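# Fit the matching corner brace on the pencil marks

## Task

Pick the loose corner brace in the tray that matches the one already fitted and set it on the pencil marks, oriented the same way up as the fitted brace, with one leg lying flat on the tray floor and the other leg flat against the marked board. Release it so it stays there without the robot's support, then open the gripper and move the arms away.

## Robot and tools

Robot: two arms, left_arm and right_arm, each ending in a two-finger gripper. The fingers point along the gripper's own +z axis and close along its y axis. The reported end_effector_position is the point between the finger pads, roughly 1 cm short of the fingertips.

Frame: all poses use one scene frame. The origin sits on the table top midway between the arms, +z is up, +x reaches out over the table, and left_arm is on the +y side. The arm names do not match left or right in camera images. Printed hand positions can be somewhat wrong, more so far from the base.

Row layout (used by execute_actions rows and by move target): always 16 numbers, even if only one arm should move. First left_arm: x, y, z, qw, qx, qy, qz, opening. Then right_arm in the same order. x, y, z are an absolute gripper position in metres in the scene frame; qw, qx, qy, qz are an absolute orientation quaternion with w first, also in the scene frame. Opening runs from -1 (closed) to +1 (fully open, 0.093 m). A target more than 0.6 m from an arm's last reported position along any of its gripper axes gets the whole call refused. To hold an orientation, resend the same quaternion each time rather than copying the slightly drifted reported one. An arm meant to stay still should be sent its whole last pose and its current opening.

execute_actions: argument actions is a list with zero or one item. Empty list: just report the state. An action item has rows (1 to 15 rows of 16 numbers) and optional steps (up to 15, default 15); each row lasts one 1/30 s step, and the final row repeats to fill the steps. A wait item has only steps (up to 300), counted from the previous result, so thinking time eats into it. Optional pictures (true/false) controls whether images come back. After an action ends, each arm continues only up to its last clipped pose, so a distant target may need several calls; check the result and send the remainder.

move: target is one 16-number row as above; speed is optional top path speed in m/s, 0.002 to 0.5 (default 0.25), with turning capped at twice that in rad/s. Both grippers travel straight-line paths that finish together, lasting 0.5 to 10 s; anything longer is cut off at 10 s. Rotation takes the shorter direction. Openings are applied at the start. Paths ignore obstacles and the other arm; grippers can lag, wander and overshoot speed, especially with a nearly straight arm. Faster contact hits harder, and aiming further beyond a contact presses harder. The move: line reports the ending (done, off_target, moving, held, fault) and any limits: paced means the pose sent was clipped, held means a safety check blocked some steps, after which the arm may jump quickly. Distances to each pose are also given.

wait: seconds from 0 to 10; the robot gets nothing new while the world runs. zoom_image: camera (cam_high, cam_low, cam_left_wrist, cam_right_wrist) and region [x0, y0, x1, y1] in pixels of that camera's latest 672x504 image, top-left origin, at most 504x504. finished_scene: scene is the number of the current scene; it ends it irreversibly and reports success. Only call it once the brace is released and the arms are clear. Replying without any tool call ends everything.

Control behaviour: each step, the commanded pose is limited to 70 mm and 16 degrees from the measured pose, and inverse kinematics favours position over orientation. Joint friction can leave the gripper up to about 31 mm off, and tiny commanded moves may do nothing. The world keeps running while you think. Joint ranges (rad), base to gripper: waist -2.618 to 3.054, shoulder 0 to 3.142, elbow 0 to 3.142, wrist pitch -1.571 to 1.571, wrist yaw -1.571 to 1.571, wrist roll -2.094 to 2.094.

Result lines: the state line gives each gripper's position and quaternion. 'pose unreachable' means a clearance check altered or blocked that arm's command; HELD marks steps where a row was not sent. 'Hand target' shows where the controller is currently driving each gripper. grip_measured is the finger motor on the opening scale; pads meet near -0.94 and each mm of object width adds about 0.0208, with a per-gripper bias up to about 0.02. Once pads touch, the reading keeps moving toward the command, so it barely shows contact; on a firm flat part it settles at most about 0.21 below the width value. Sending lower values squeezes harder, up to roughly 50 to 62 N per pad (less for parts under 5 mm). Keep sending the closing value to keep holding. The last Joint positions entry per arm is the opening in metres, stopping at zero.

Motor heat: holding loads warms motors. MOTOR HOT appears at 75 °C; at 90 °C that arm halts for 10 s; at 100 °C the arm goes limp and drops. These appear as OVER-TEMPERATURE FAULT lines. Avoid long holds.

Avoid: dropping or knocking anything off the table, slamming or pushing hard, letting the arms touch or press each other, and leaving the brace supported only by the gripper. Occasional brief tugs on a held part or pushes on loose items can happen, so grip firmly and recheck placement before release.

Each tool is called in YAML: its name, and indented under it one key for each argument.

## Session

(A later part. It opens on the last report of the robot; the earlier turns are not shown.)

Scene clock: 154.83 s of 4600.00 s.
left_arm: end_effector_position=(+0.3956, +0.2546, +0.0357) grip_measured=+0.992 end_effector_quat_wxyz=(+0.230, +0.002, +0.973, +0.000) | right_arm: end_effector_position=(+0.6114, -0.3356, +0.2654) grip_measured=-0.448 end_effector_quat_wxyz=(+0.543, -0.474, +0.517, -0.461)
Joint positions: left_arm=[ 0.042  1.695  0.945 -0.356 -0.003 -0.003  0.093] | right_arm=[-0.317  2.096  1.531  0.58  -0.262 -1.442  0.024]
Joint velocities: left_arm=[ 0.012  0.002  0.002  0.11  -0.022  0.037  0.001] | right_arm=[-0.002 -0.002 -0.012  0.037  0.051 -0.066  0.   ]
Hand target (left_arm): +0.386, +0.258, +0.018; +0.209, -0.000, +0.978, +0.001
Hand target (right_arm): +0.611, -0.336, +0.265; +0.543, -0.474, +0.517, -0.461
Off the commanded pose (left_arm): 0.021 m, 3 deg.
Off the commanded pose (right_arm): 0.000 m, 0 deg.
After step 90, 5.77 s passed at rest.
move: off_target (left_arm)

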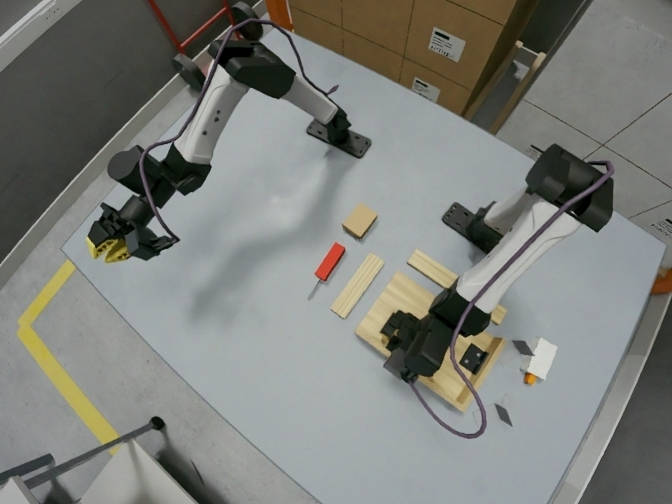

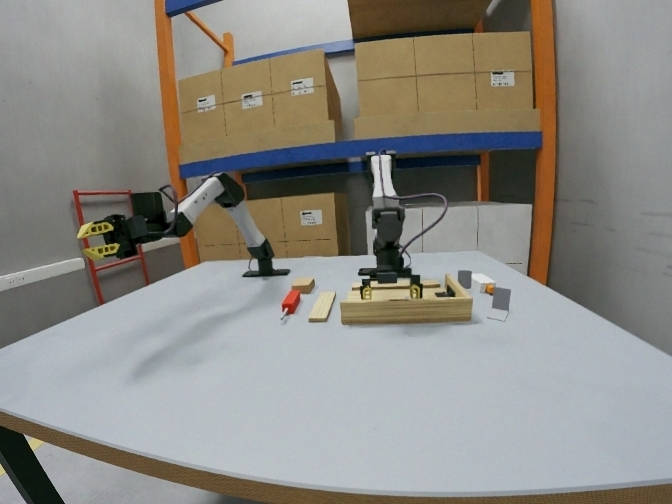

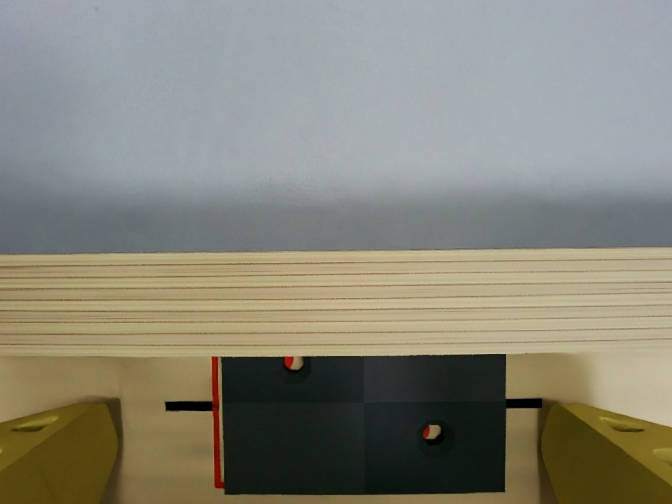

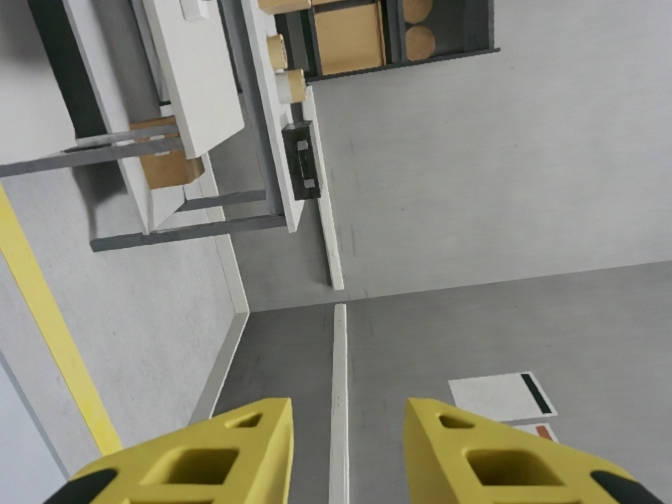

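move:
  target: [0.385,0.258,0.018,0.209,0,0.978,0,0.63,0.6114,-0.3356,0.2654,0.543,-0.474,0.517,-0.461,-0.45]
  speed: 0.01

Scene clock: 161.07 s of 4600.00 s.
left_arm: end_effector_position=(+0.3959, +0.2546, +0.0358) grip_measured=+0.632 end_effector_quat_wxyz=(+0.231, +0.002, +0.973, +0.000) | right_arm: end_effector_position=(+0.6114, -0.3356, +0.2654) grip_measured=-0.448 end_effector_quat_wxyz=(+0.543, -0.474, +0.517, -0.461)
Joint positions: left_arm=[ 0.042  1.695  0.945 -0.355 -0.003 -0.003  0.076] | right_arm=[-0.317  2.096  1.531  0.58  -0.262 -1.442  0.024]
Joint velocities: left_arm=[-0.017 -0.002 -0.002  0.007  0.051 -0.007 -0.001] | right_arm=[-0.007 -0.017  0.002  0.037 -0.037 -0.007  0.001]
Hand target (left_arm): +0.385, +0.258, +0.018; +0.209, -0.000, +0.978, +0.000
Hand target (right_arm): +0.611, -0.336, +0.265; +0.543, -0.474, +0.517, -0.461
Off the commanded pose (left_arm): 0.021 m, 3 deg.
Off the commanded pose (right_arm): 0.000 m, 0 deg.
After step 90, 0.73 s passed at rest.
move: off_target (left_arm)

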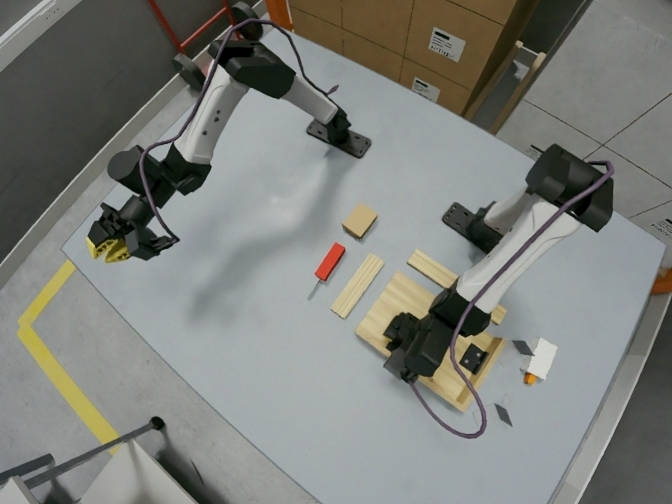

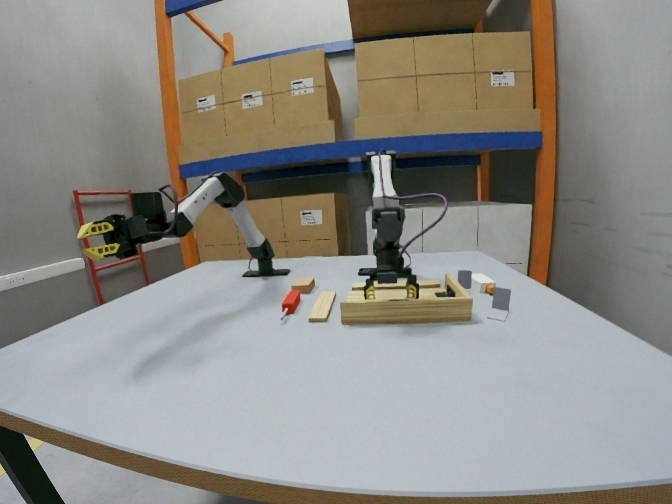

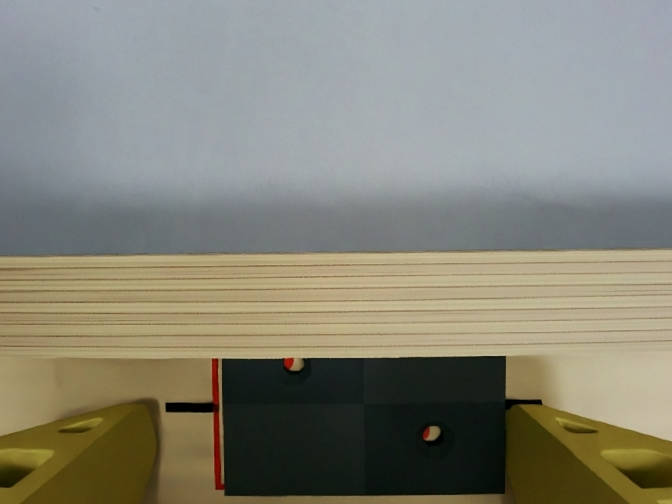

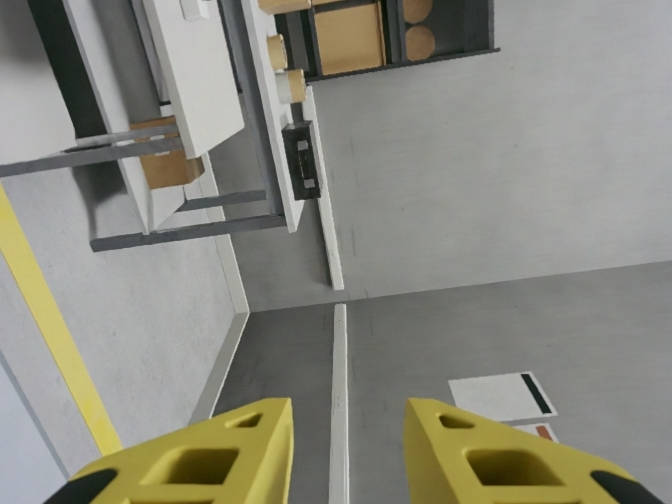

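move:
  target: [0.385,0.258,0.018,0.209,0,0.978,0,0.56,0.6114,-0.3356,0.2654,0.543,-0.474,0.517,-0.461,-0.45]
  speed: 0.01

Scene clock: 168.00 s of 4600.00 s.
left_arm: end_effector_position=(+0.3959, +0.2545, +0.0358) grip_measured=+0.562 end_effector_quat_wxyz=(+0.231, +0.002, +0.973, -0.000) | right_arm: end_effector_position=(+0.6114, -0.3356, +0.2654) grip_measured=-0.448 end_effector_quat_wxyz=(+0.543, -0.474, +0.517, -0.461)
Joint positions: left_arm=[ 0.042  1.695  0.945 -0.355 -0.002 -0.003  0.072] | right_arm=[-0.317  2.096  1.531  0.58  -0.262 -1.442  0.024]
Joint velocities: left_arm=[-0.042 -0.017 -0.007 -0.007  0.022 -0.066 -0.   ] | right_arm=[ 0.002  0.002 -0.017  0.007 -0.125 -0.022 -0.   ]
Hand target (left_arm): +0.385, +0.258, +0.018; +0.209, -0.000, +0.978, +0.000
Hand target (right_arm): +0.611, -0.336, +0.265; +0.543, -0.474, +0.517, -0.461
Off the commanded pose (left_arm): 0.021 m, 3 deg.
Off the commanded pose (right_arm): 0.000 m, 0 deg.
After step 90, 1.47 s passed at rest.
move: off_target (left_arm)

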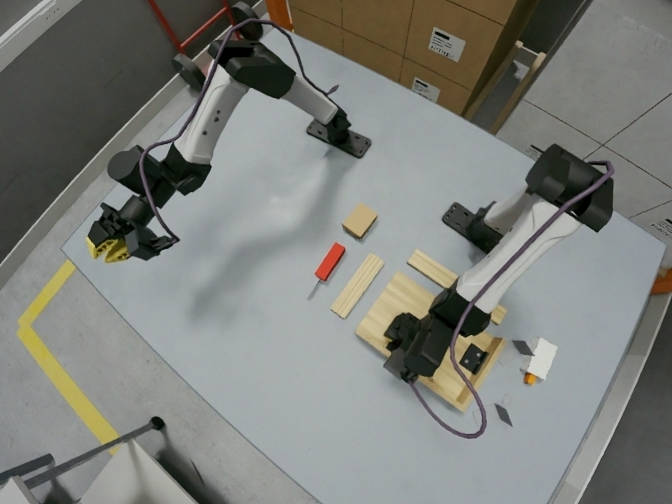

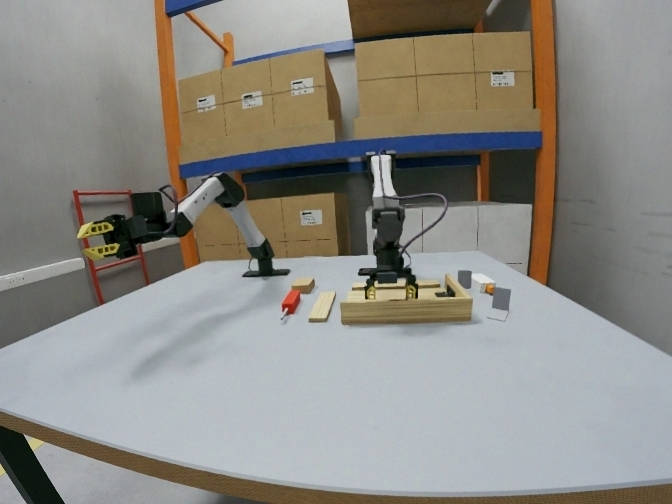

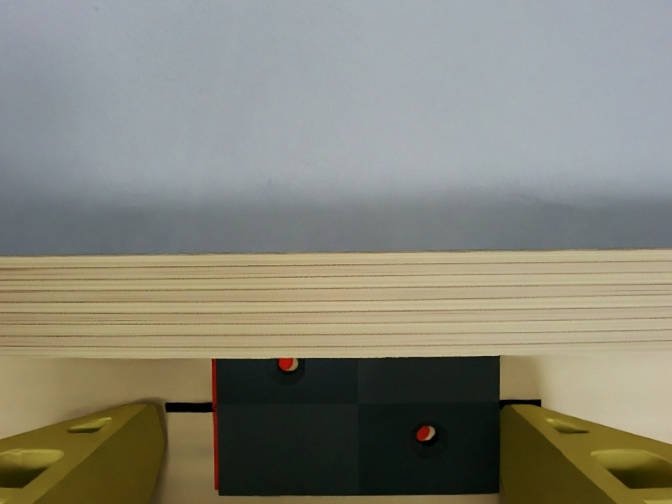

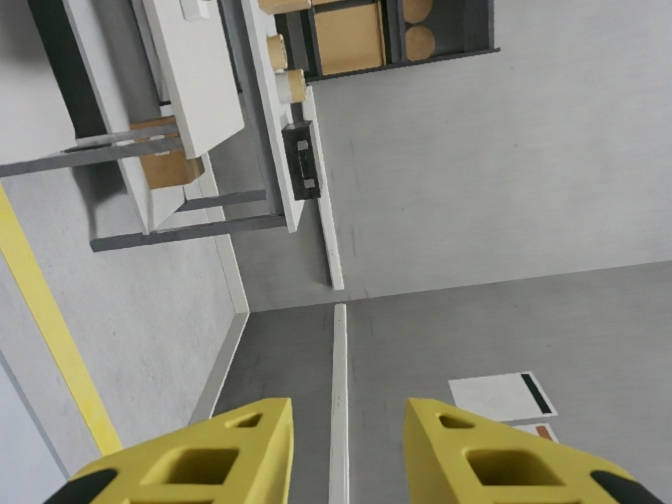

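Good. Open and retreat.

execute_actions:
  actions:
    - {"rows":[[0.39,0.255,0.03,0.209,0,0.978,0,0.53,0.6114,-0.3356,0.2654,0.543,-0.474,0.517,-0.461,-0.45],[0.39,0.255,0.03,0.209,0,0.978,0,0.53,0.6114,-0.3356,0.2654,0.543,-0.474,0.517,-0.461,-0.45],[0.39,0.255,0.03,0.209,0,0.978,0,0.53,0.6114,-0.3356,0.2654,0.543,-0.474,0.517,-0.461,-0.45],[0.39,0.255,0.03,0.209,0,0.978,0,0.53,0.6114,-0.3356,0.2654,0.543,-0.474,0.517,-0.461,-0.45],[0.39,0.255,0.03,0.209,0,0.978,0,0.53,0.6114,-0.3356,0.2654,0.543,-0.474,0.517,-0.461,-0.45],[0.39,0.255,0.03,0.209,0,0.978,0,0.53,0.6114,-0.3356,0.2654,0.543,-0.474,0.517,-0.461,-0.45],[0.39,0.255,0.03,0.209,0,0.978,0,1,0.6114,-0.3356,0.2654,0.543,-0.474,0.517,-0.461,-0.45]],"steps":15}
  pictures: false

move:
  target: [0.33,0.25,0.14,0.209,0,0.978,0,1,0.6114,-0.3356,0.2654,0.543,-0.474,0.517,-0.461,-0.45]
  speed: 0.15

Scene clock: 175.83 s of 4600.00 s.
left_arm: end_effector_position=(+0.3924, +0.2547, +0.0341) grip_measured=+0.992 end_effector_quat_wxyz=(+0.223, +0.002, +0.975, +0.000) | right_arm: end_effector_position=(+0.6114, -0.3356, +0.2654) grip_measured=-0.448 end_effector_quat_wxyz=(+0.543, -0.474, +0.517, -0.461)
Joint positions: left_arm=[ 0.042  1.695  0.945 -0.371 -0.003 -0.003  0.093] | right_arm=[-0.317  2.096  1.531  0.58  -0.262 -1.442  0.024]
Joint velocities: left_arm=[-0.007 -0.007 -0.007  0.007 -0.037 -0.066 -0.   ] | right_arm=[-0.012 -0.002  0.002  0.037  0.022 -0.066 -0.   ]
Hand target (left_arm): +0.390, +0.255, +0.030; +0.209, -0.000, +0.978, +0.000
Hand target (right_arm): +0.611, -0.336, +0.265; +0.543, -0.474, +0.517, -0.461
Off the commanded pose (left_arm): 0.005 m, 2 deg.
Off the commanded pose (right_arm): 0.000 m, 0 deg.
Steps of this call (steps 1 to 90: nothing new was sent; then 4.33 s passed at rest; steps 91 to 105: all 15 steps of this action). Readings (end_effector_position):
91: left_arm (+0.3954, +0.2545, +0.0356) | right_arm (+0.6114, -0.3356, +0.2654)
92: left_arm (+0.3946, +0.2545, +0.0352) | right_arm (+0.6114, -0.3356, +0.2654)
94: left_arm (+0.3930, +0.2545, +0.0344) | right_arm (+0.6114, -0.3356, +0.2654)
98: left_arm (+0.3924, +0.2546, +0.0341) | right_arm (+0.6114, -0.3356, +0.2654)
105: the state above

Scene clock: 177.53 s of 4600.00 s.
left_arm: end_effector_position=(+0.3275, +0.2529, +0.1324) grip_measured=+0.992 end_effector_quat_wxyz=(+0.204, -0.002, +0.979, -0.001) | right_arm: end_effector_position=(+0.6114, -0.3356, +0.2654) grip_measured=-0.448 end_effector_quat_wxyz=(+0.543, -0.474, +0.517, -0.461)
Joint positions: left_arm=[ 0.034  1.362  1.054 -0.853 -0.005 -0.019  0.093] | right_arm=[-0.317  2.096  1.531  0.58  -0.262 -1.442  0.024]
Joint velocities: left_arm=[ 0.012  0.002 -0.002  0.007 -0.007 -0.022  0.001] | right_arm=[ 0.022  0.007 -0.002  0.022  0.022 -0.051 -0.001]
Hand target (left_arm): +0.328, +0.250, +0.140; +0.209, -0.000, +0.978, -0.000
Hand target (right_arm): +0.611, -0.336, +0.265; +0.543, -0.474, +0.517, -0.461
Off the commanded pose (left_arm): 0.008 m, 1 deg.
Off the commanded pose (right_arm): 0.000 m, 0 deg.
move: done

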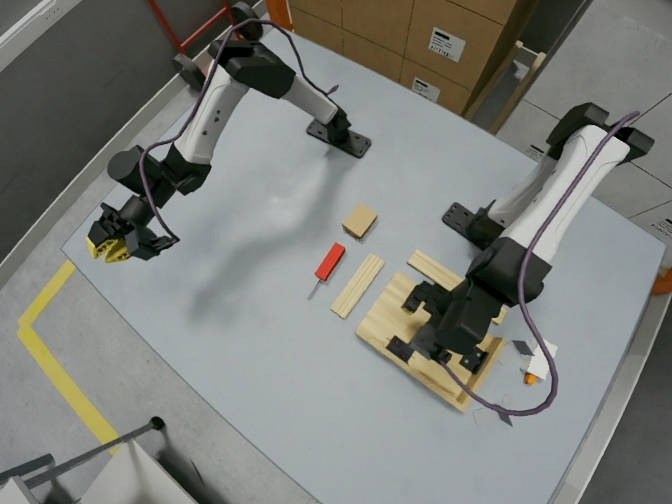

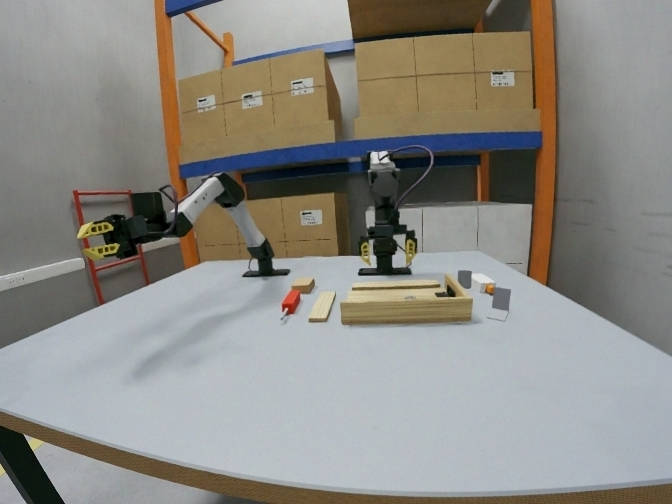

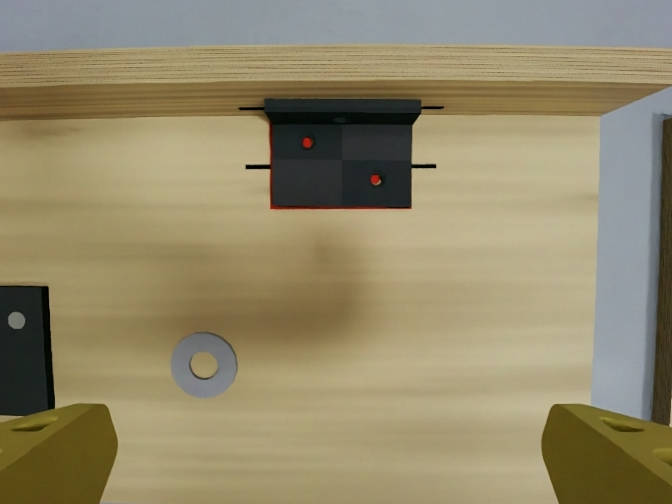

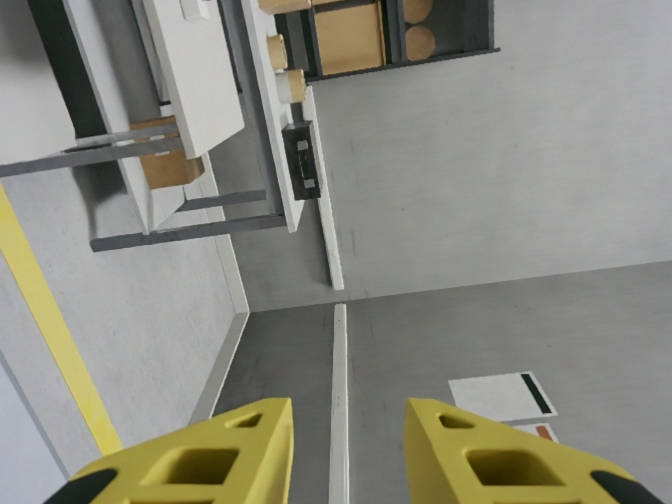

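finished_scene:
  scene: 1

The scene is finished: the task was done.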